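# Crank the sharpener just over one clockwise turn

## Task

Rotate the crank of the pencil sharpener clockwise, as seen from the crank's side, by slightly more than one complete revolution. It only counts if the crank stays turned on its own at the end, not because the robot is holding it there.

## Robot and tools

Robot: two arms, left_arm and right_arm, each ending in a two-finger gripper. All poses share one scene frame. Its origin is on the table top midway between the arms, +x points out over the table, +z points up, and left_arm sits on the +y side. The names left and right do not refer to sides of a camera image. Positions are in metres. Orientations are quaternions written w first (qw, qx, qy, qz). Reported hand positions can be slightly wrong, more so at long reach.

Gripper geometry: the fingers extend along the gripper's +z axis and close along its x axis. end_effector_position is the point between the finger pads; the fingertips reach 17.5 mm past it. A pure rotation pivots about that point, which lies 25 mm from the last joint's axis toward the gripper's -y side. A flat block juts about 9 cm toward -y from that axis and rotates with the gripper, so keep it clear of the sharpener.

The row: every motion argument is built from a row of 20 plain numbers covering both arms, even if one arm is idle. Order: left x, y, z, qw, qx, qy, qz, left gripper position, force_limit, speed, then the same ten for the right arm. x, y, z and the quaternion are an absolute target pose for that gripper in the scene frame, not an offset. The three gripper numbers each lie in [-1, 1]. position: +1 fully open (50 mm gap), about -0.65 pads touching, -1 means close until something stops the fingers. force_limit: about 20 N per pad at -1, 102 N at 0, 185 N at +1 (actual grip may be up to about 17 % more). speed: gap change of 20 mm/s at -1, 85 at 0, 150 at +1. Repeating an arm's previous three gripper numbers leaves it alone; a 0 is a real command. New force or speed only apply once position changes by at least 0.01. To hold an arm still, resend its full last reported pose and its gripper numbers, and reuse your own fixed quaternion rather than the drifted reported one.

Tools:
- execute_actions(actions): a list of actions; each action is a list of 1 to 15 rows, each row run for one step of 1/30 s; a short action repeats its final row to fill 15 steps (0.5 s). An empty list just returns the current state and images. Each action's target must lie within 0.6 m of that gripper's current position along each of the gripper's own axes, or the action is refused for both arms; if the first action fails this, or any action is malformed, nothing runs.
- move(target, speed, blocking): target is one 20-number row. Each gripper follows a straight line to its pose, turning the short way; all paths finish together, lasting 0.5 to 10 s (cut off at 10 s). speed is the top path speed in m/s, 0.002 to 0.5 (default 0.25); rotation is capped at twice that in rad/s. Gripper numbers are sent at the start. Paths ignore obstacles and the other arm, and the hand may lag, stray or overshoot, especially with the arm nearly straight. blocking=false returns after 0.5 s while motion continues; then use wait(0) to check, or stop, before sending new rows or moves.
- wait(seconds): 0 to 10; lets the scene run with the last commands held; returns early if a running move ends.
- stop(): brakes a running move; needs stopping room; fingers carry on.
- zoom_image(camera, region): enlarges part of the latest image; region [x0, y0, x1, y1] in pixels, at most 504 by 504. Cameras: cam_head_left and cam_head_right (896x504), cam_left_wrist and cam_right_wrist (504x504, fisheye).
- finished_scene(scene): ends the current scene by its number; irreversible, and the result states success. Only call it once the crank stays turned by itself.

Control behaviour: each step the commanded pose is clipped to within 70 mm and 16 degrees of the measured pose, then reached by damped inverse kinematics, favouring position over orientation. After an action the arm stops at its last clipped pose, so far targets need further commands. Hand target lines show where each arm is currently being driven. Elbows never straighten completely.

Reading results: the state line gives each gripper's position and quaternion. Step readings list positions during actions; HELD with an arm label marks steps where that arm's command was held back. A move adds a move: line with its ending (done, off_target, moving, held, fault) and active limits (paced = pose clipped, held = a check blocked steps, after which the arm may suddenly go fast), plus each gripper's remaining distance. pose unreachable means the clearance check altered that arm's command. object_status: 0 moving, 1 stopped while opening, 2 stopped while closing (a grip), 3 at commanded position or pads met. Confirm a grip with status 2. position_measured converts to an opening of roughly (250 - value) x 0.202 mm. Flange force is an approximate external force at the gripper, noisy during acceleration; no reading means no estimate.

Hazards: arms are stiff, so pressing even slightly past contact with something firm can trigger a fault. A torque fault (joint limits: waist, shoulder, elbow 152 N m; forearm roll, wrist pitch, wrist roll 38 N m) or any outside force of 150 N stops that arm for 10 s and drops the rest of the call. Approach the crank handle slowly, grip it gently, and follow its circular path rather than forcing a straight line. Do not let the arms collide or push each other, and avoid knocking the sharpener over, dropping things, or slamming. MOTOR HOT warns of overheating from holding loads; ignoring it causes an over-temperature brake stop. Joint ranges and camera intrinsics are given in the original setup for reference.

Each tool is called after "Call:" in YAML: its name, and indented under it one key for each argument.

## Session

Call:
execute_actions:
  actions: []

Scene clock: 0.00 s.
left_arm: end_effector_position=(+0.1803, +0.0970, +0.2051) position_measured=3 object_status=3 end_effector_quat_wxyz=(-0.068, -0.418, +0.897, -0.124) | right_arm: end_effector_position=(+0.1255, -0.2339, +0.1245) position_measured=3 object_status=3 end_effector_quat_wxyz=(-0.085, -0.284, +0.893, +0.340)
Joint positions: left_arm=[-0.301 -0.684 -0.739  0.284 -1.509  2.53 ] | right_arm=[ 0.022 -0.396 -0.623 -0.663 -1.624  2.051]
Joint velocities: left_arm=[ 0.001  0.001 -0.     0.    -0.001  0.   ] | right_arm=[ 0.  0. -0. -0. -0. -0.]
Flange force (N, the push that the arm receives, along the gripper's own x y z axes): no reading
Hand target (left_arm): +0.180, +0.097, +0.205; -0.068, -0.418, +0.897, -0.124
Hand target (right_arm): +0.126, -0.234, +0.124; -0.085, -0.284, +0.893, +0.340

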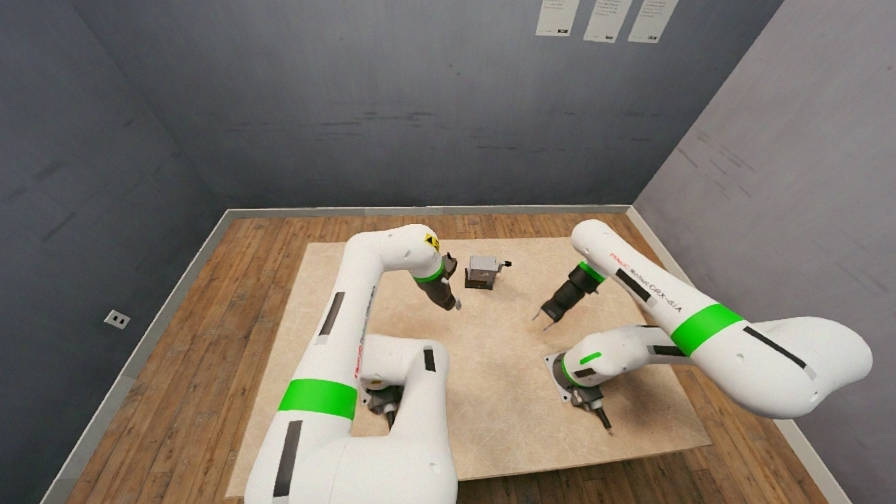

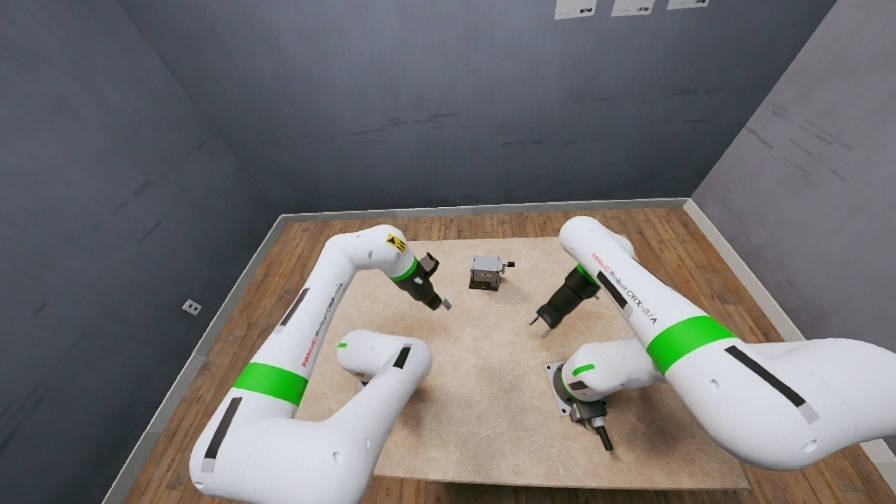

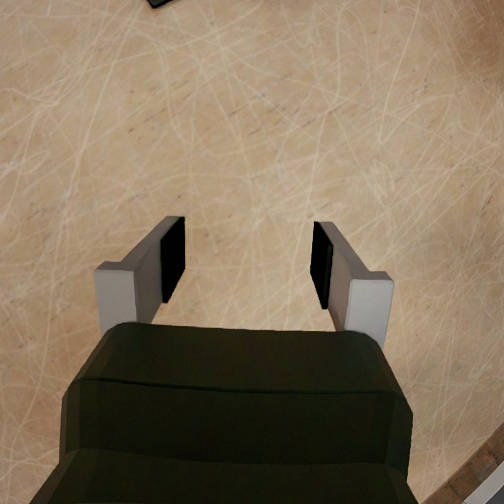

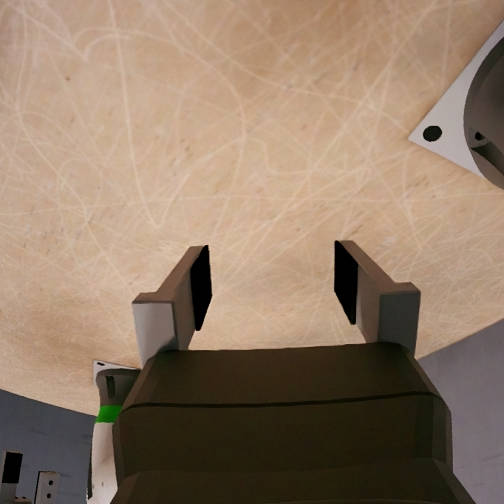

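Call:
zoom_image:
  camera: "cam_head_left"
  region: [440, 235, 540, 305]

Call:
zoom_image:
  camera: "cam_head_right"
  region: [440, 235, 540, 305]

Region (440, 235, 540, 305) of cam_head_left's 896x504 image, scaled by 5.040, with more detail than that image has; it fills the top 353 rows of this view, and the rest is white.

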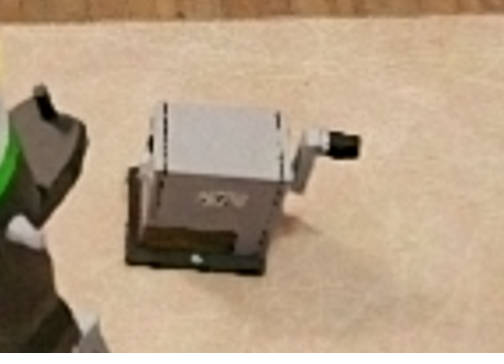

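Region (440, 235, 540, 305) of cam_head_right's 896x504 image, scaled by 5.040, with more detail than that image has; it fills the top 353 rows of this view, and the rest is white.

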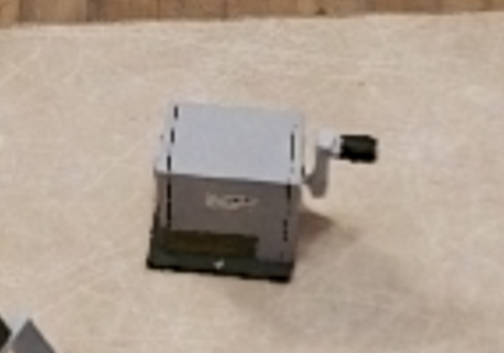

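Call:
move:
  target: [0.2,0.25,0.25,0,-0.707,0.707,0,1,0,0,0.32,-0.10,0.33,0,-0.707,0.707,0,1,0,0]
  speed: 0.4

Scene clock: 40.77 s.
left_arm: end_effector_position=(+0.1999, +0.2497, +0.2499) position_measured=3 object_status=3 end_effector_quat_wxyz=(-0.000, -0.707, +0.707, -0.001) | right_arm: end_effector_position=(+0.3193, -0.0999, +0.3315) position_measured=3 object_status=3 end_effector_quat_wxyz=(+0.001, -0.708, +0.706, +0.003)
Joint positions: left_arm=[ 0.024 -0.75  -0.533  0.001 -1.788  2.921] | right_arm=[ 0.798 -0.09   0.066 -0.005 -1.724  2.171]
Joint velocities: left_arm=[ 0.001  0.     0.001 -0.    -0.001 -0.   ] | right_arm=[ 0.001  0.    -0.     0.     0.     0.   ]
Flange force (N, the push that the arm receives, along the gripper's own x y z axes): left_arm=no reading | right_arm=[-3.9 3.0 2.1]
Hand target (left_arm): +0.200, +0.250, +0.250; +0.000, +0.707, -0.707, +0.001
Hand target (right_arm): +0.319, -0.100, +0.331; -0.001, +0.708, -0.706, -0.003
Off the commanded pose (left_arm): 0.000 m, 0 deg.
Off the commanded pose (right_arm): 0.002 m, 0 deg.
move: done

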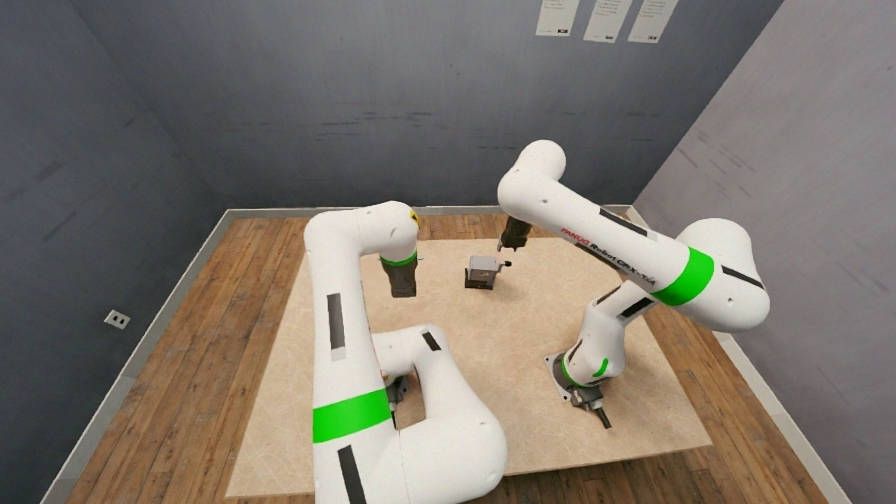

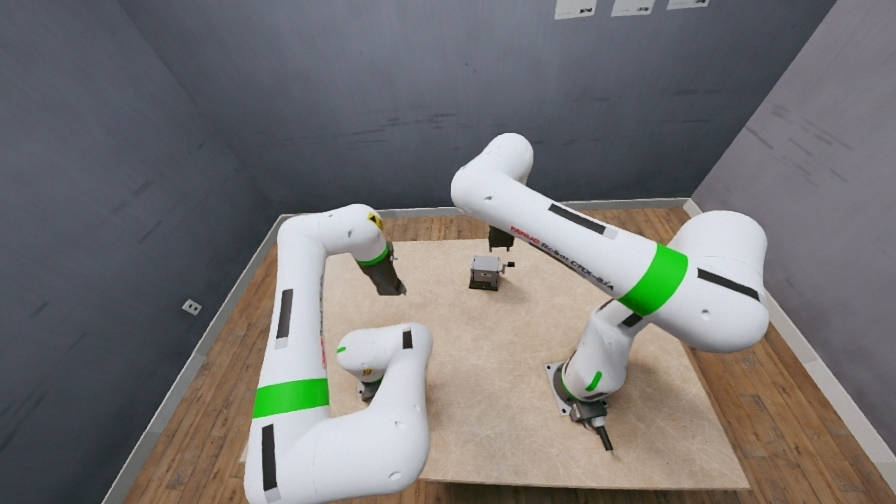

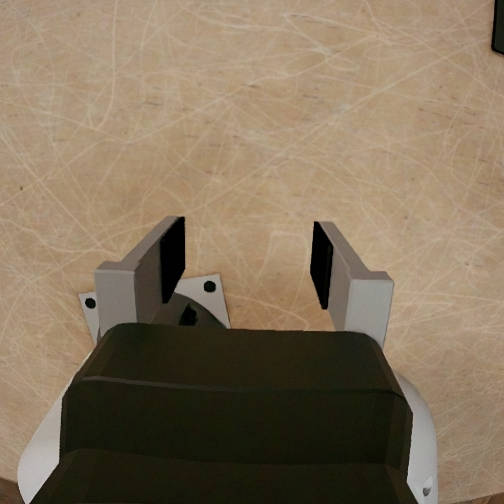

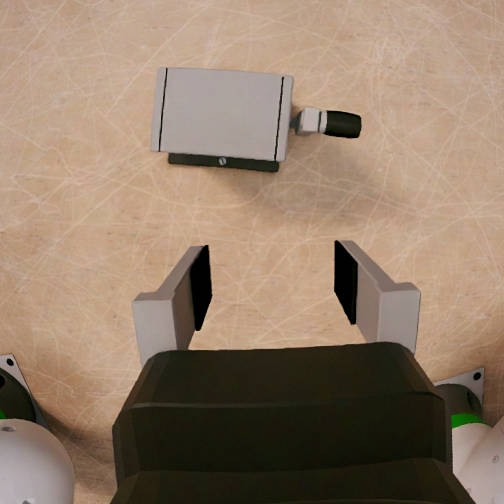

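Call:
move:
  target: [0.2,0.25,0.25,0,-0.707,0.707,0,1,0,0,0.32,-0.10,0.25,0,-0.707,0.707,0,1,0,0]
  speed: 0.4

Scene clock: 69.57 s.
left_arm: end_effector_position=(+0.2000, +0.2500, +0.2500) position_measured=3 object_status=3 end_effector_quat_wxyz=(+0.000, -0.707, +0.707, +0.000) | right_arm: end_effector_position=(+0.3202, -0.0997, +0.2501) position_measured=3 object_status=3 end_effector_quat_wxyz=(+0.000, -0.707, +0.707, +0.000)
Joint positions: left_arm=[ 0.023 -0.749 -0.531 -0.    -1.788  2.922] | right_arm=[ 0.801 -0.099 -0.134  0.    -1.536  2.167]
Joint velocities: left_arm=[-0.001  0.    -0.001 -0.001  0.     0.001] | right_arm=[ 0.     0.001 -0.     0.     0.    -0.001]
Flange force (N, the push that the arm receives, along the gripper's own x y z axes): left_arm=no reading | right_arm=[-5.9 -0.5 -1.2]
Hand target (left_arm): +0.200, +0.250, +0.250; -0.000, +0.707, -0.707, -0.000
Hand target (right_arm): +0.320, -0.100, +0.250; +0.000, +0.707, -0.707, -0.000
Off the commanded pose (left_arm): 0.000 m, 0 deg.
Off the commanded pose (right_arm): 0.000 m, 0 deg.
move: done

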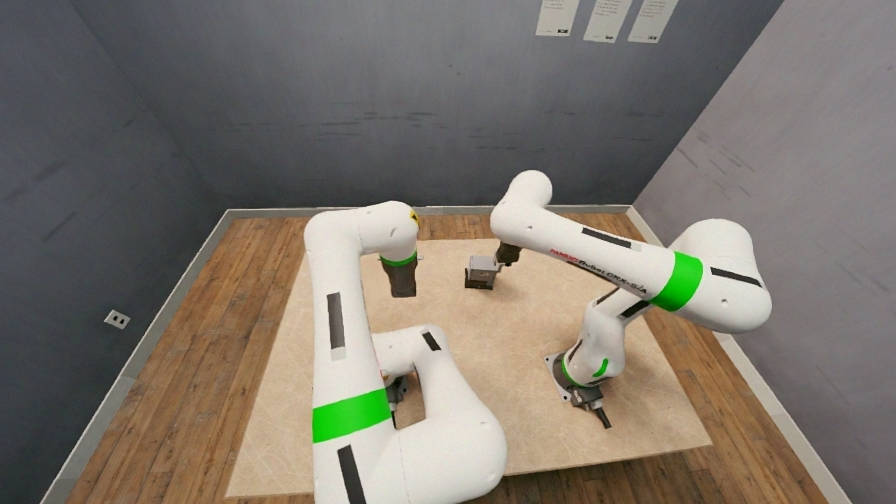

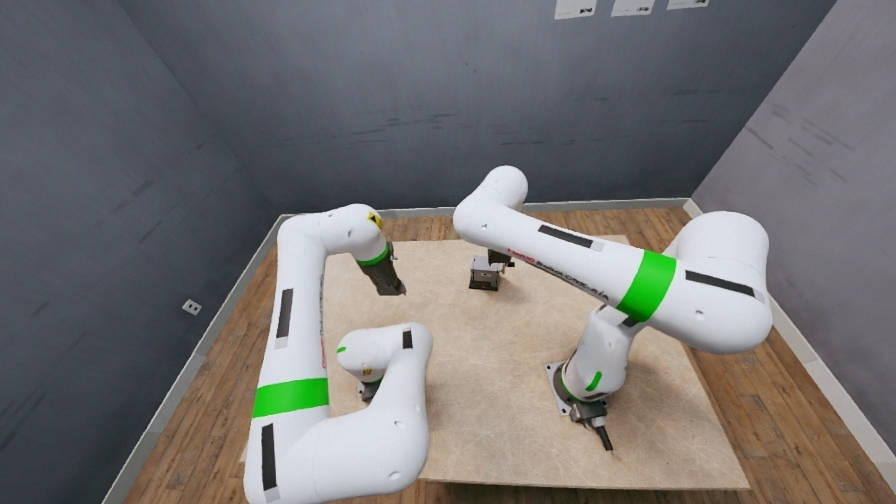

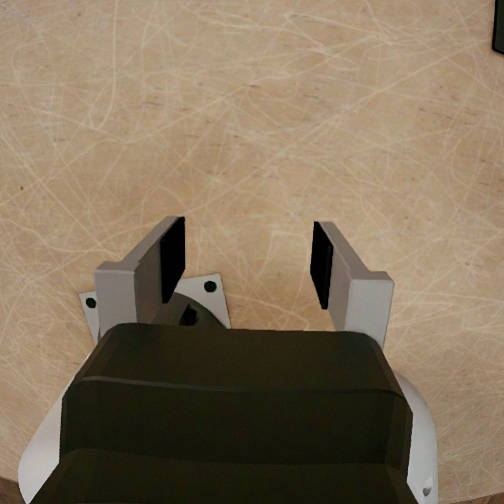

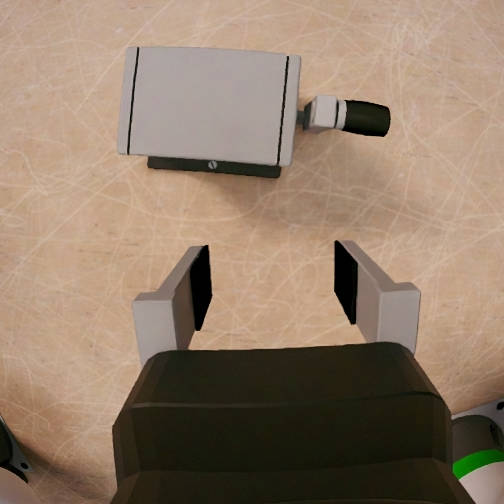

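Call:
execute_actions:
  actions:
    - [[0.2,0.25,0.25,0,-0.707,0.707,0,1,0,0,0.32,-0.13,0.26,0,-0.342,0.94,0,1,0,0]]
    - [[0.2,0.25,0.25,0,-0.707,0.707,0,1,0,0,0.33,-0.17,0.26,0,0.259,0.966,0,1,0,0]]
    - [[0.2,0.25,0.25,0,-0.707,0.707,0,1,0,0,0.34,-0.21,0.26,0,0.707,0.707,0,1,0,0]]

Scene clock: 121.47 s.
left_arm: end_effector_position=(+0.2000, +0.2500, +0.2500) position_measured=3 object_status=3 end_effector_quat_wxyz=(+0.000, -0.707, +0.707, +0.000) | right_arm: end_effector_position=(+0.3400, -0.2100, +0.2600) position_measured=3 object_status=3 end_effector_quat_wxyz=(-0.014, +0.266, +0.964, +0.020)
Joint positions: left_arm=[ 0.023 -0.749 -0.531 -0.    -1.788  2.922] | right_arm=[ 0.501 -0.086 -0.084 -0.047 -1.558  0.358]
Joint velocities: left_arm=[-0.     0.     0.     0.     0.     0.002] | right_arm=[-0.112  0.057  0.057 -0.029  0.019 -1.346]
Flange force (N, the push that the arm receives, along the gripper's own x y z axes): left_arm=no reading | right_arm=[-3.0 2.4 1.7]
Flange force at the end of the 1st action (N, along the gripper's axes at the end of the call): left_arm=no reading | right_arm=[2.5 -6.9 0.5]
Flange force at the end of the 2nd action (N, along the gripper's axes at the end of the call): left_arm=no reading | right_arm=[2.8 3.3 2.6]
Hand target (left_arm): +0.200, +0.250, +0.250; -0.000, +0.707, -0.707, -0.000
Hand target (right_arm): +0.340, -0.210, +0.260; -0.017, +0.364, +0.931, +0.021
Off the commanded pose (left_arm): 0.000 m, 0 deg.
Off the commanded pose (right_arm): 0.000 m, 59 deg; orientation clipped at the last step of the last action.
Step readings (end_effector_position; steps 1 to 15: 1st action; 16 to 30: 2nd action; 31 to 45: 3rd action):
0: left_arm (+0.2000, +0.2500, +0.2500) | right_arm (+0.3202, -0.0997, +0.2500)
1: left_arm (+0.2000, +0.2500, +0.2500) | right_arm (+0.3202, -0.0997, +0.2500)
2: left_arm (+0.2000, +0.2500, +0.2500) | right_arm (+0.3202, -0.1002, +0.2501)
4: left_arm (+0.2000, +0.2500, +0.2500) | right_arm (+0.3201, -0.1054, +0.2517)
8: left_arm (+0.2000, +0.2500, +0.2500) | right_arm (+0.3193, -0.1234, +0.2573)
15: left_arm (+0.2000, +0.2500, +0.2500) | right_arm (+0.3191, -0.1308, +0.2604)
16: left_arm (+0.2000, +0.2500, +0.2500) | right_arm (+0.3191, -0.1308, +0.2603)
17: left_arm (+0.2000, +0.2500, +0.2500) | right_arm (+0.3190, -0.1319, +0.2600)
19: left_arm (+0.2000, +0.2500, +0.2500) | right_arm (+0.3205, -0.1406, +0.2601)
23: left_arm (+0.2000, +0.2500, +0.2500) | right_arm (+0.3271, -0.1656, +0.2598)
30: left_arm (+0.2000, +0.2500, +0.2500) | right_arm (+0.3296, -0.1701, +0.2598)
31: left_arm (+0.2000, +0.2500, +0.2500) | right_arm (+0.3297, -0.1700, +0.2598)
32: left_arm (+0.2000, +0.2500, +0.2500) | right_arm (+0.3297, -0.1712, +0.2598)
34: left_arm (+0.2000, +0.2500, +0.2500) | right_arm (+0.3314, -0.1806, +0.2597)
38: left_arm (+0.2000, +0.2500, +0.2500) | right_arm (+0.3373, -0.2061, +0.2599)
45: end_effector_position above

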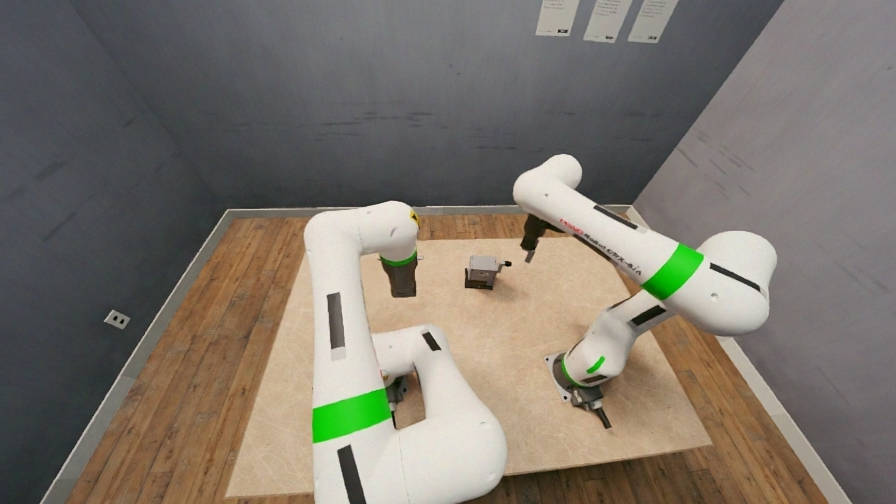

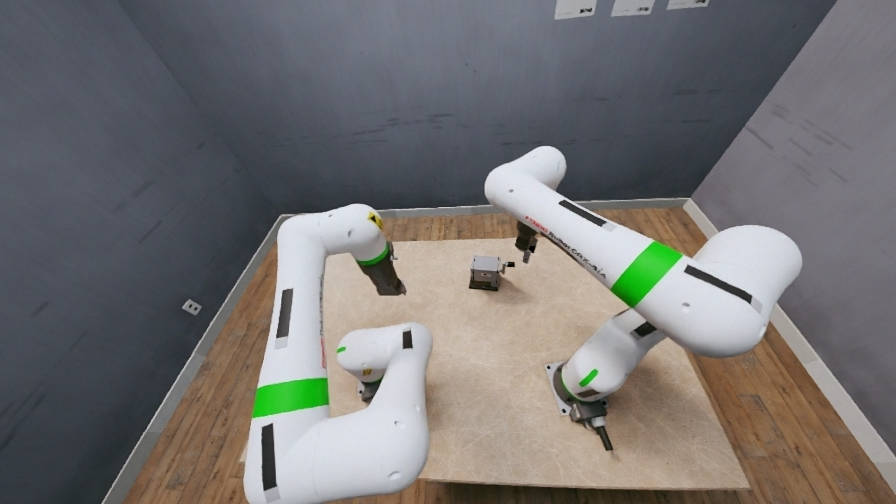

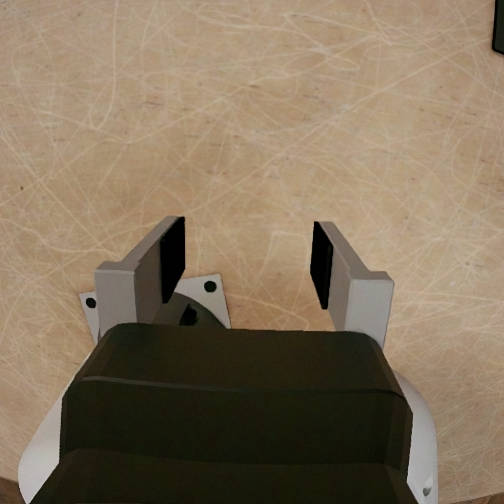

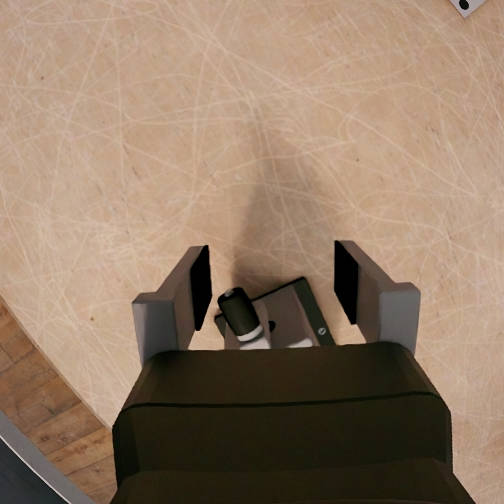

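Call:
execute_actions:
  actions:
    - [[0.2,0.25,0.25,0,-0.707,0.707,0,1,0,0,0.35,-0.25,0.24,-0.642,0.765,-0.0334,0.028,1,0,0]]
    - [[0.2,0.25,0.25,0,-0.707,0.707,0,1,0,0,0.36,-0.27,0.21,-0.642,0.765,-0.0334,0.028,1,0,0]]
    - [[0.2,0.25,0.25,0,-0.707,0.707,0,1,0,0,0.37,-0.28,0.17,-0.642,0.765,-0.0334,0.028,1,0,0]]
    - [[0.2,0.25,0.25,0,-0.707,0.707,0,1,0,0,0.38,-0.28,0.13,-0.642,0.765,-0.0334,0.028,1,0,0]]

Scene clock: 144.10 s.
left_arm: end_effector_position=(+0.2000, +0.2500, +0.2500) position_measured=3 object_status=3 end_effector_quat_wxyz=(+0.000, -0.707, +0.707, +0.000) | right_arm: end_effector_position=(+0.3800, -0.2802, +0.1299) position_measured=3 object_status=3 end_effector_quat_wxyz=(-0.642, +0.766, -0.034, +0.028)
Joint positions: left_arm=[ 0.023 -0.749 -0.531 -0.    -1.788  2.922] | right_arm=[-0.657  0.546 -0.171 -1.173 -1.744 -0.785]
Joint velocities: left_arm=[-0.    -0.001  0.     0.001  0.003  0.001] | right_arm=[-0.001  0.001 -0.001 -0.    -0.     0.   ]
Flange force (N, the push that the arm receives, along the gripper's own x y z axes): left_arm=no reading | right_arm=[1.4 3.0 1.2]
Flange force at the end of the 1st action (N, along the gripper's axes at the end of the call): left_arm=no reading | right_arm=[4.6 1.1 2.0]
Flange force at the end of the 2nd action (N, along the gripper's axes at the end of the call): left_arm=no reading | right_arm=[5.2 5.8 4.5]
Flange force at the end of the 3rd action (N, along the gripper's axes at the end of the call): left_arm=no reading | right_arm=[3.9 5.0 5.0]
Hand target (left_arm): +0.200, +0.250, +0.250; -0.000, +0.707, -0.707, -0.000
Hand target (right_arm): +0.380, -0.280, +0.130; -0.642, +0.766, -0.034, +0.028
Off the commanded pose (left_arm): 0.000 m, 0 deg.
Off the commanded pose (right_arm): 0.000 m, 0 deg.
Step readings (end_effector_position; steps 1 to 15: 1st action; 16 to 30: 2nd action; 31 to 45: 3rd action; 46 to 60: 4th action):
0: left_arm (+0.2000, +0.2500, +0.2500) | right_arm (+0.3405, -0.2097, +0.2600)
1: left_arm (+0.2000, +0.2500, +0.2500) | right_arm (+0.3405, -0.2098, +0.2599)
2: left_arm (+0.2000, +0.2500, +0.2500) | right_arm (+0.3408, -0.2104, +0.2596)
4: left_arm (+0.2000, +0.2500, +0.2500) | right_arm (+0.3417, -0.2152, +0.2573)
8: left_arm (+0.2000, +0.2500, +0.2500) | right_arm (+0.3459, -0.2356, +0.2474)
15: left_arm (+0.2000, +0.2500, +0.2500) | right_arm (+0.3515, -0.2494, +0.2416)
16: left_arm (+0.2000, +0.2500, +0.2500) | right_arm (+0.3518, -0.2500, +0.2414)
17: left_arm (+0.2000, +0.2500, +0.2500) | right_arm (+0.3530, -0.2525, +0.2396)
19: left_arm (+0.2000, +0.2500, +0.2500) | right_arm (+0.3561, -0.2603, +0.2292)
23: left_arm (+0.2000, +0.2500, +0.2500) | right_arm (+0.3601, -0.2685, +0.2145)
30: left_arm (+0.2000, +0.2500, +0.2500) | right_arm (+0.3629, -0.2711, +0.2123)
31: left_arm (+0.2000, +0.2500, +0.2500) | right_arm (+0.3635, -0.2713, +0.2125)
32: left_arm (+0.2000, +0.2500, +0.2500) | right_arm (+0.3648, -0.2728, +0.2105)
34: left_arm (+0.2000, +0.2500, +0.2500) | right_arm (+0.3674, -0.2774, +0.1966)
38: left_arm (+0.2000, +0.2500, +0.2500) | right_arm (+0.3707, -0.2802, +0.1753)
45: left_arm (+0.2000, +0.2500, +0.2500) | right_arm (+0.3714, -0.2813, +0.1707)
46: left_arm (+0.2000, +0.2500, +0.2500) | right_arm (+0.3715, -0.2813, +0.1700)
47: left_arm (+0.2000, +0.2500, +0.2500) | right_arm (+0.3719, -0.2814, +0.1678)
49: left_arm (+0.2000, +0.2500, +0.2500) | right_arm (+0.3754, -0.2816, +0.1536)
53: left_arm (+0.2000, +0.2500, +0.2500) | right_arm (+0.3793, -0.2804, +0.1305)
60: end_effector_position above

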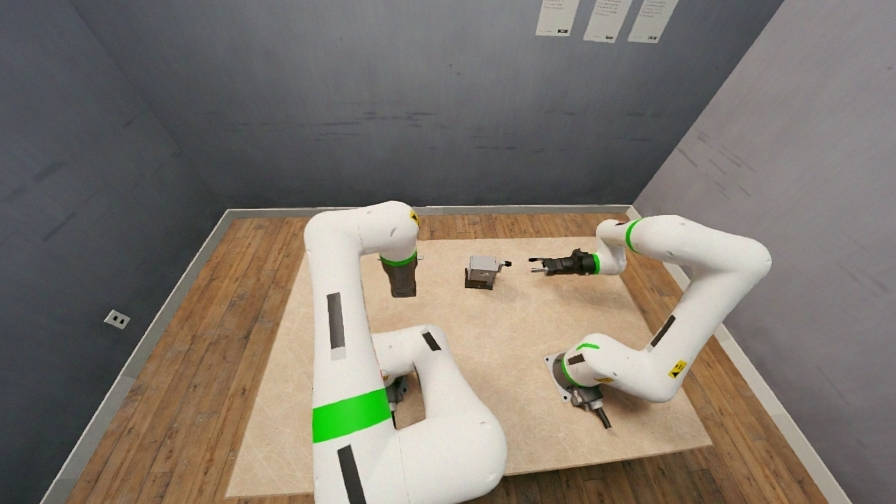

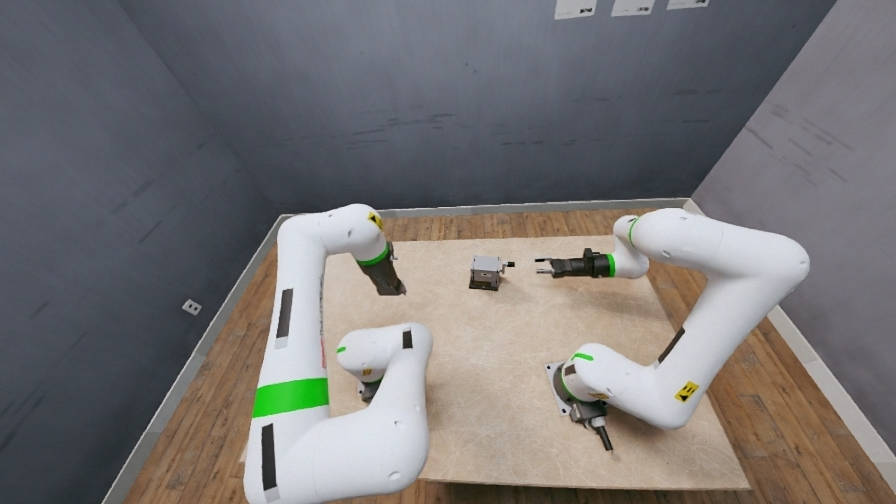

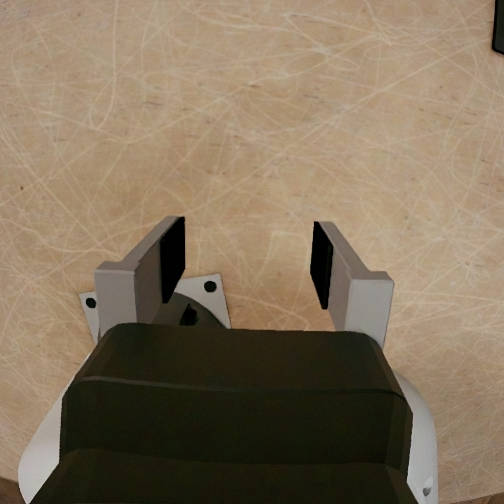

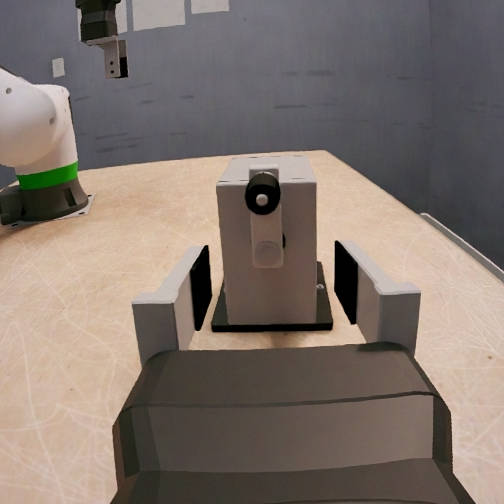

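Call:
zoom_image:
  camera: "cam_right_wrist"
  region: [190, 140, 350, 340]

Region (190, 140, 350, 340) of cam_right_wrist's 504x504 image, scaled by 2.520, with more detail than that image has; it fills the left 403 columns of this view, and the rest is white.

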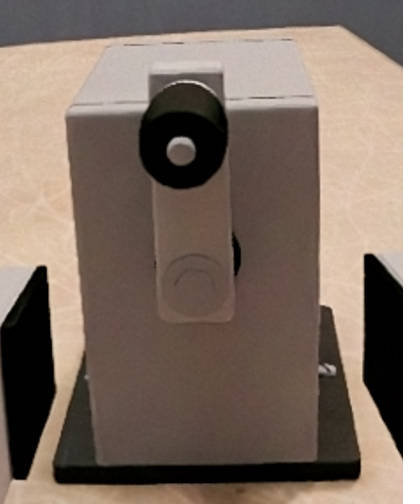

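Call:
move:
  target: [0.2,0.25,0.25,0,-0.707,0.707,0,1,0,0,0.382,-0.196,0.158,-0.3822,0.9226,-0.0484,0.02,1,0,0]
  speed: 0.4

Call:
zoom_image:
  camera: "cam_right_wrist"
  region: [150, 100, 400, 350]

Scene clock: 202.40 s.
left_arm: end_effector_position=(+0.2000, +0.2500, +0.2500) position_measured=3 object_status=3 end_effector_quat_wxyz=(+0.000, -0.707, +0.707, +0.000) | right_arm: end_effector_position=(+0.3827, -0.1960, +0.1592) position_measured=3 object_status=3 end_effector_quat_wxyz=(-0.384, +0.922, -0.048, +0.021)
Joint positions: left_arm=[ 0.023 -0.749 -0.531 -0.    -1.788  2.922] | right_arm=[-0.195  0.021 -0.289 -0.826 -1.294 -1.401]
Joint velocities: left_arm=[ 0.001  0.     0.001 -0.    -0.001 -0.002] | right_arm=[ 0.001 -0.001  0.001  0.     0.    -0.001]
Flange force (N, the push that the arm receives, along the gripper's own x y z axes): left_arm=no reading | right_arm=[0.1 -0.6 4.1]
Hand target (left_arm): +0.200, +0.250, +0.250; -0.000, +0.707, -0.707, -0.000
Hand target (right_arm): +0.383, -0.196, +0.159; -0.384, +0.922, -0.048, +0.021
Off the commanded pose (left_arm): 0.000 m, 0 deg.
Off the commanded pose (right_arm): 0.001 m, 0 deg.
move: done

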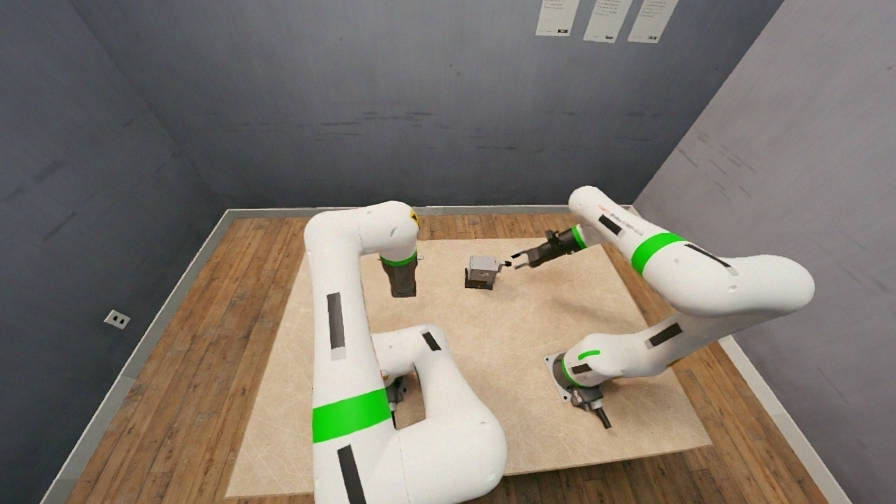

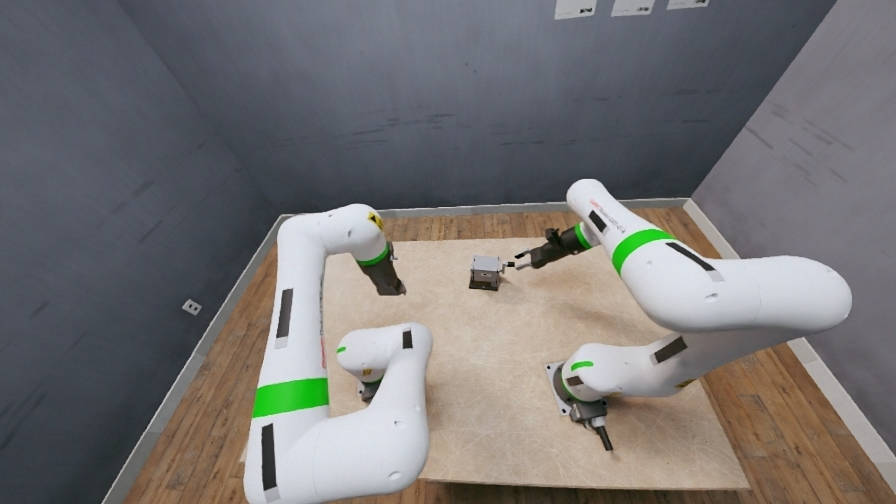

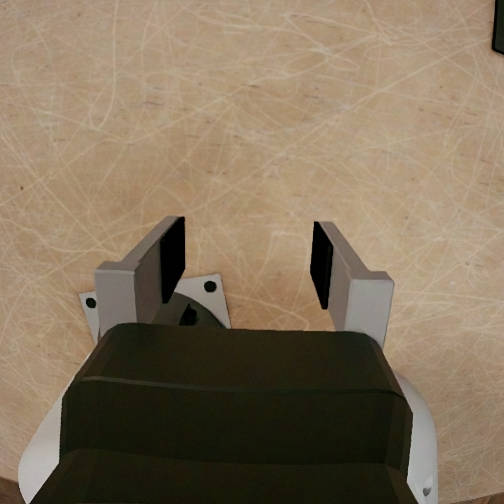

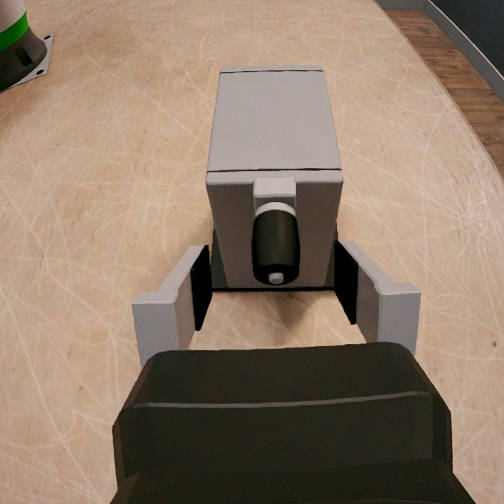

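Region (150, 100, 400, 350) of cam_right_wrist's 504x504 image, scaled by 2.016, with more detail than that image has.

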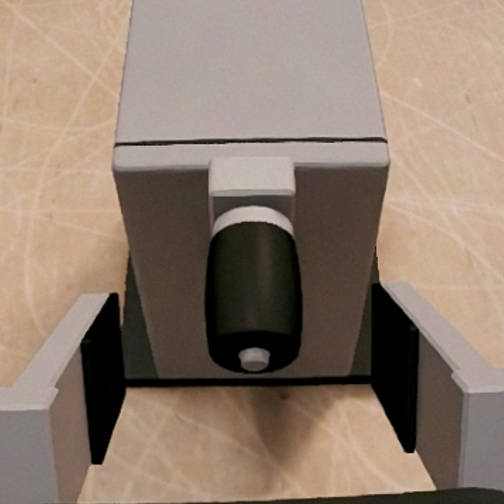

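Call:
move:
  target: [0.2,0.25,0.25,0,-0.707,0.707,0,1,0,0,0.387,-0.168,0.132,-0.3822,0.9226,-0.0484,0.02,0.2,-0.8,0.5]
  speed: 0.1

Scene clock: 217.53 s.
left_arm: end_effector_position=(+0.2000, +0.2500, +0.2500) position_measured=3 object_status=3 end_effector_quat_wxyz=(+0.000, -0.707, +0.707, +0.000) | right_arm: end_effector_position=(+0.3872, -0.1680, +0.1321) position_measured=123 object_status=3 end_effector_quat_wxyz=(-0.382, +0.923, -0.048, +0.020)
Joint positions: left_arm=[ 0.023 -0.749 -0.531 -0.    -1.788  2.922] | right_arm=[-0.126  0.058 -0.317 -0.847 -1.204 -1.399]
Joint velocities: left_arm=[-0.003  0.     0.    -0.001  0.001 -0.001] | right_arm=[ 0.  0.  0. -0.  0. -0.]
Flange force (N, the push that the arm receives, along the gripper's own x y z axes): left_arm=no reading | right_arm=[-2.4 0.5 4.1]
Hand target (left_arm): +0.200, +0.250, +0.250; -0.000, +0.707, -0.707, -0.000
Hand target (right_arm): +0.387, -0.168, +0.132; -0.382, +0.923, -0.048, +0.020
Off the commanded pose (left_arm): 0.000 m, 0 deg.
Off the commanded pose (right_arm): 0.000 m, 0 deg.
move: done

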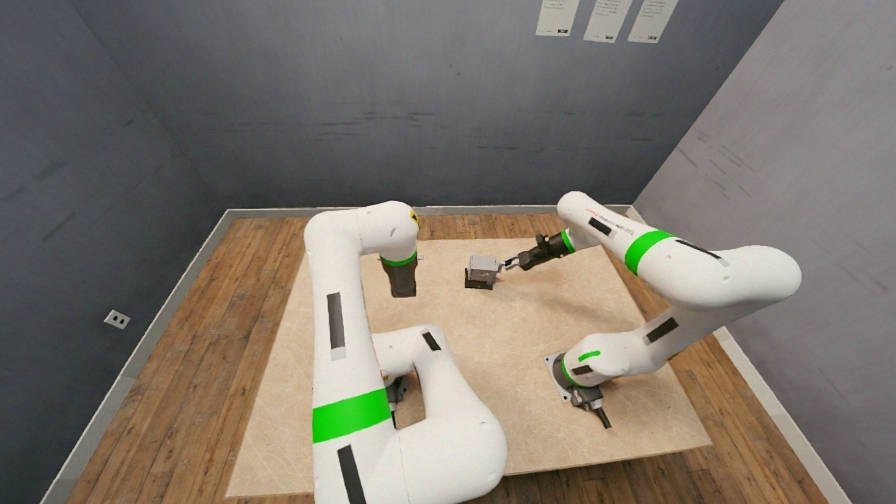

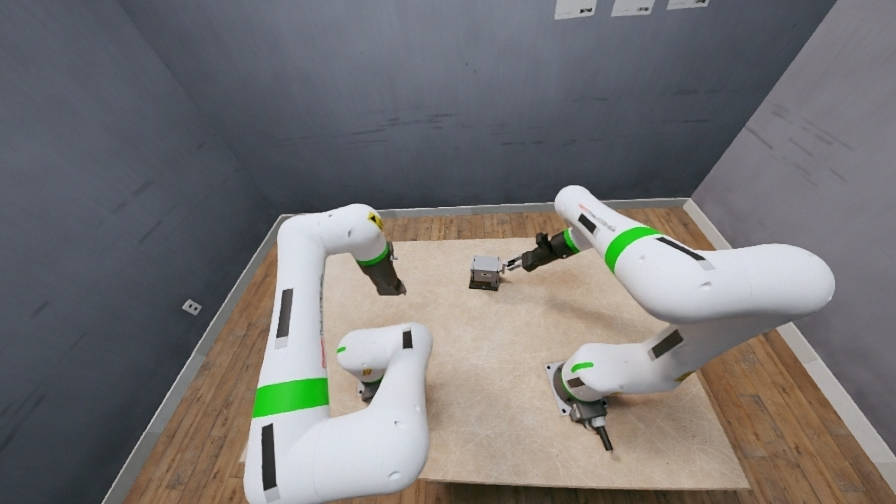

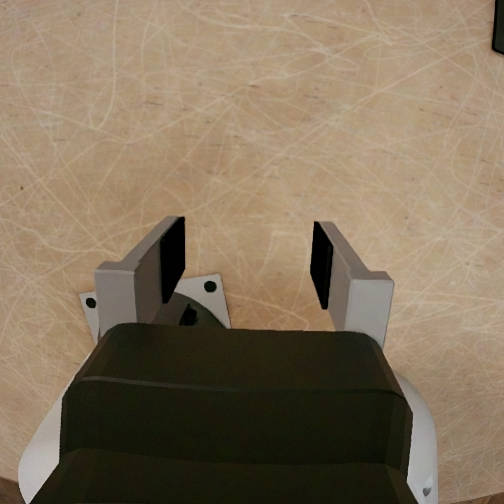

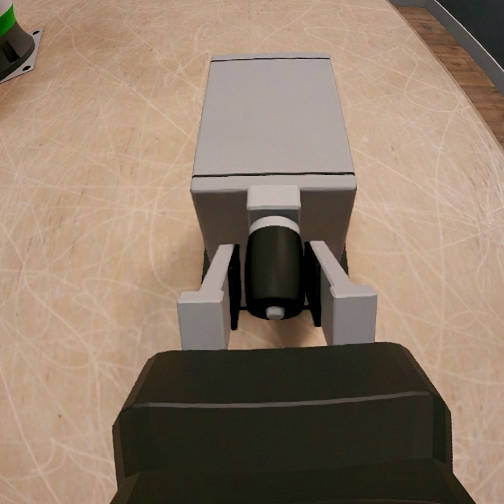

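Call:
execute_actions:
  actions:
    - [[0.2,0.25,0.25,0,-0.707,0.707,0,1,0,0,0.387,-0.168,0.132,-0.3822,0.9226,-0.0484,0.02,-1,-0.8,-0.3]]
    - [[0.2,0.25,0.25,0,-0.707,0.707,0,1,0,0,0.3879,-0.1681,0.132,-0.3822,0.9226,-0.0484,0.02,-1,-0.8,-0.3],[0.2,0.25,0.25,0,-0.707,0.707,0,1,0,0,0.3896,-0.1683,0.1319,-0.3822,0.9226,-0.0484,0.02,-1,-0.8,-0.3],[0.2,0.25,0.25,0,-0.707,0.707,0,1,0,0,0.3922,-0.1685,0.1317,-0.3822,0.9226,-0.0484,0.02,-1,-0.8,-0.3],[0.2,0.25,0.25,0,-0.707,0.707,0,1,0,0,0.3948,-0.1688,0.1314,-0.3822,0.9226,-0.0484,0.02,-1,-0.8,-0.3],[0.2,0.25,0.25,0,-0.707,0.707,0,1,0,0,0.3973,-0.1691,0.1309,-0.3822,0.9226,-0.0484,0.02,-1,-0.8,-0.3],[0.2,0.25,0.25,0,-0.707,0.707,0,1,0,0,0.3999,-0.1693,0.1303,-0.3822,0.9226,-0.0484,0.02,-1,-0.8,-0.3],[0.2,0.25,0.25,0,-0.707,0.707,0,1,0,0,0.4024,-0.1696,0.1296,-0.3822,0.9226,-0.0484,0.02,-1,-0.8,-0.3],[0.2,0.25,0.25,0,-0.707,0.707,0,1,0,0,0.4048,-0.1699,0.1287,-0.3822,0.9226,-0.0484,0.02,-1,-0.8,-0.3],[0.2,0.25,0.25,0,-0.707,0.707,0,1,0,0,0.4072,-0.1701,0.1277,-0.3822,0.9226,-0.0484,0.02,-1,-0.8,-0.3],[0.2,0.25,0.25,0,-0.707,0.707,0,1,0,0,0.4096,-0.1704,0.1266,-0.3822,0.9226,-0.0484,0.02,-1,-0.8,-0.3],[0.2,0.25,0.25,0,-0.707,0.707,0,1,0,0,0.4119,-0.1706,0.1253,-0.3822,0.9226,-0.0484,0.02,-1,-0.8,-0.3],[0.2,0.25,0.25,0,-0.707,0.707,0,1,0,0,0.4141,-0.1708,0.1239,-0.3822,0.9226,-0.0484,0.02,-1,-0.8,-0.3],[0.2,0.25,0.25,0,-0.707,0.707,0,1,0,0,0.4162,-0.1711,0.1225,-0.3822,0.9226,-0.0484,0.02,-1,-0.8,-0.3],[0.2,0.25,0.25,0,-0.707,0.707,0,1,0,0,0.4183,-0.1713,0.1209,-0.3822,0.9226,-0.0484,0.02,-1,-0.8,-0.3],[0.2,0.25,0.25,0,-0.707,0.707,0,1,0,0,0.4203,-0.1715,0.1192,-0.3822,0.9226,-0.0484,0.02,-1,-0.8,-0.3]]
    - [[0.2,0.25,0.25,0,-0.707,0.707,0,1,0,0,0.4221,-0.1717,0.1174,-0.3822,0.9226,-0.0484,0.02,-1,-0.8,-0.3]]

Scene clock: 246.10 s.
left_arm: end_effector_position=(+0.2000, +0.2500, +0.2500) position_measured=3 object_status=3 end_effector_quat_wxyz=(+0.000, -0.707, +0.707, +0.000) | right_arm: end_effector_position=(+0.4221, -0.1717, +0.1174) position_measured=144 object_status=2 end_effector_quat_wxyz=(-0.382, +0.923, -0.048, +0.020)
Joint positions: left_arm=[ 0.023 -0.749 -0.531 -0.    -1.788  2.922] | right_arm=[-0.14   0.163 -0.238 -0.852 -1.196 -1.37 ]
Joint velocities: left_arm=[ 0.    -0.001  0.     0.001  0.001  0.   ] | right_arm=[-0.     0.     0.002 -0.     0.     0.   ]
Flange force (N, the push that the arm receives, along the gripper's own x y z axes): left_arm=no reading | right_arm=[8.2 6.9 -15.8]
Flange force at the end of the 1st action (N, along the gripper's axes at the end of the call): left_arm=no reading | right_arm=[0.5 -0.5 5.5]
Flange force at the end of the 2nd action (N, along the gripper's axes at the end of the call): left_arm=no reading | right_arm=[11.7 0.1 -13.1]
Hand target (left_arm): +0.200, +0.250, +0.250; -0.000, +0.707, -0.707, -0.000
Hand target (right_arm): +0.422, -0.172, +0.117; -0.382, +0.923, -0.048, +0.020
Off the commanded pose (left_arm): 0.000 m, 0 deg.
Off the commanded pose (right_arm): 0.000 m, 0 deg.
Step readings (end_effector_position; steps 1 to 15: 1st action; 16 to 30: 2nd action; 31 to 45: 3rd action):
0: left_arm (+0.2000, +0.2500, +0.2500) | right_arm (+0.3872, -0.1680, +0.1321)
1: left_arm (+0.2000, +0.2500, +0.2500) | right_arm (+0.3872, -0.1680, +0.1320)
2: left_arm (+0.2000, +0.2500, +0.2500) | right_arm (+0.3871, -0.1679, +0.1319)
4: left_arm (+0.2000, +0.2500, +0.2500) | right_arm (+0.3870, -0.1679, +0.1319)
8: left_arm (+0.2000, +0.2500, +0.2500) | right_arm (+0.3870, -0.1679, +0.1320)
15: left_arm (+0.2000, +0.2500, +0.2500) | right_arm (+0.3870, -0.1680, +0.1320)
16: left_arm (+0.2000, +0.2500, +0.2500) | right_arm (+0.3870, -0.1680, +0.1320)
17: left_arm (+0.2000, +0.2500, +0.2500) | right_arm (+0.3874, -0.1680, +0.1319)
19: left_arm (+0.2000, +0.2500, +0.2500) | right_arm (+0.3902, -0.1682, +0.1319)
23: left_arm (+0.2000, +0.2500, +0.2500) | right_arm (+0.3995, -0.1694, +0.1304)
30: left_arm (+0.2000, +0.2500, +0.2500) | right_arm (+0.4157, -0.1712, +0.1227)
31: left_arm (+0.2000, +0.2500, +0.2500) | right_arm (+0.4178, -0.1715, +0.1212)
32: left_arm (+0.2000, +0.2500, +0.2500) | right_arm (+0.4198, -0.1717, +0.1195)
34: left_arm (+0.2000, +0.2500, +0.2500) | right_arm (+0.4218, -0.1718, +0.1176)
38: left_arm (+0.2000, +0.2500, +0.2500) | right_arm (+0.4221, -0.1718, +0.1174)
45: end_effector_position above

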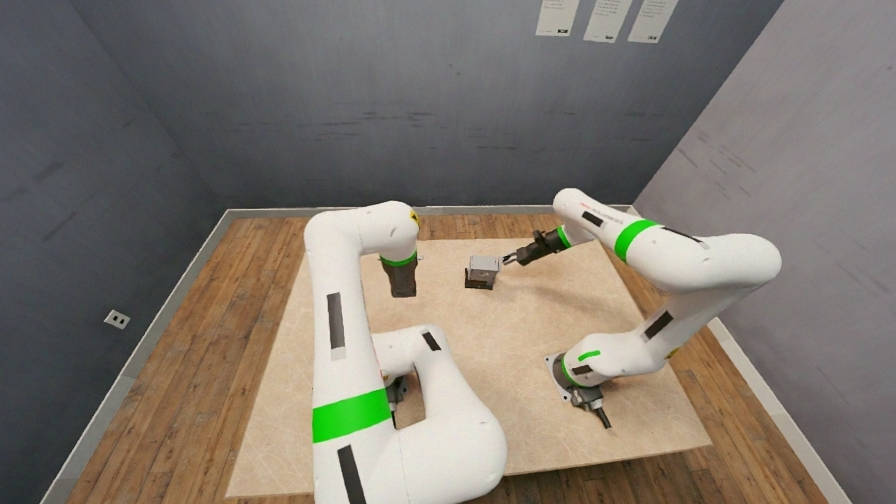

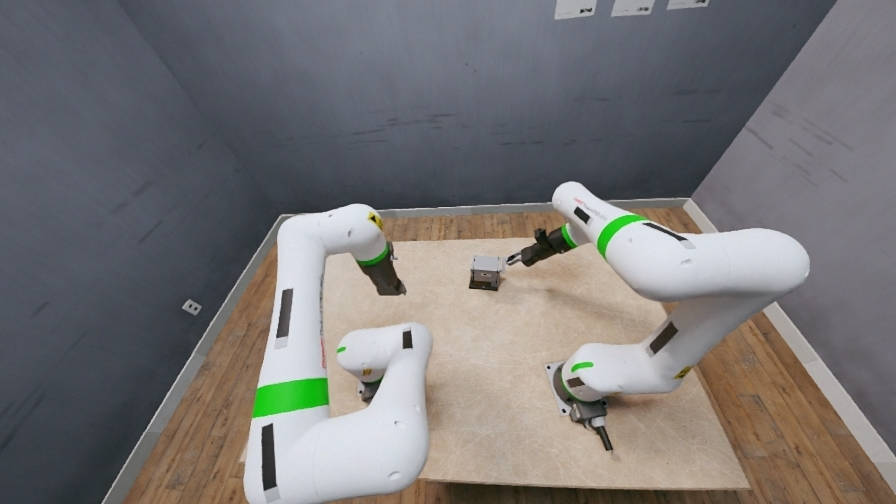

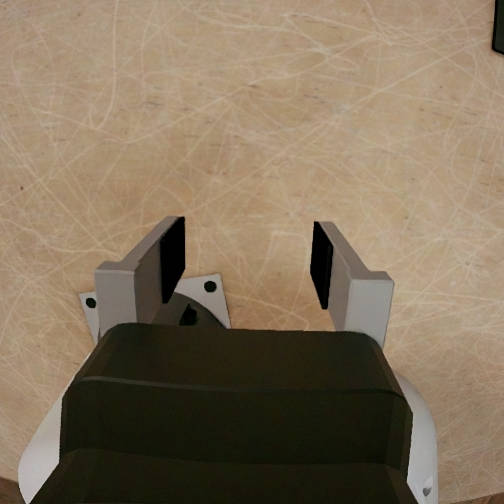

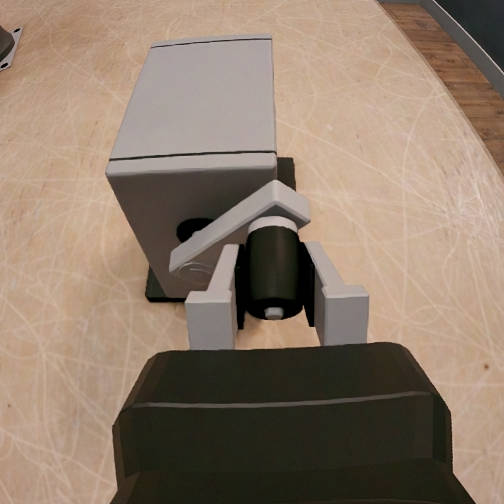

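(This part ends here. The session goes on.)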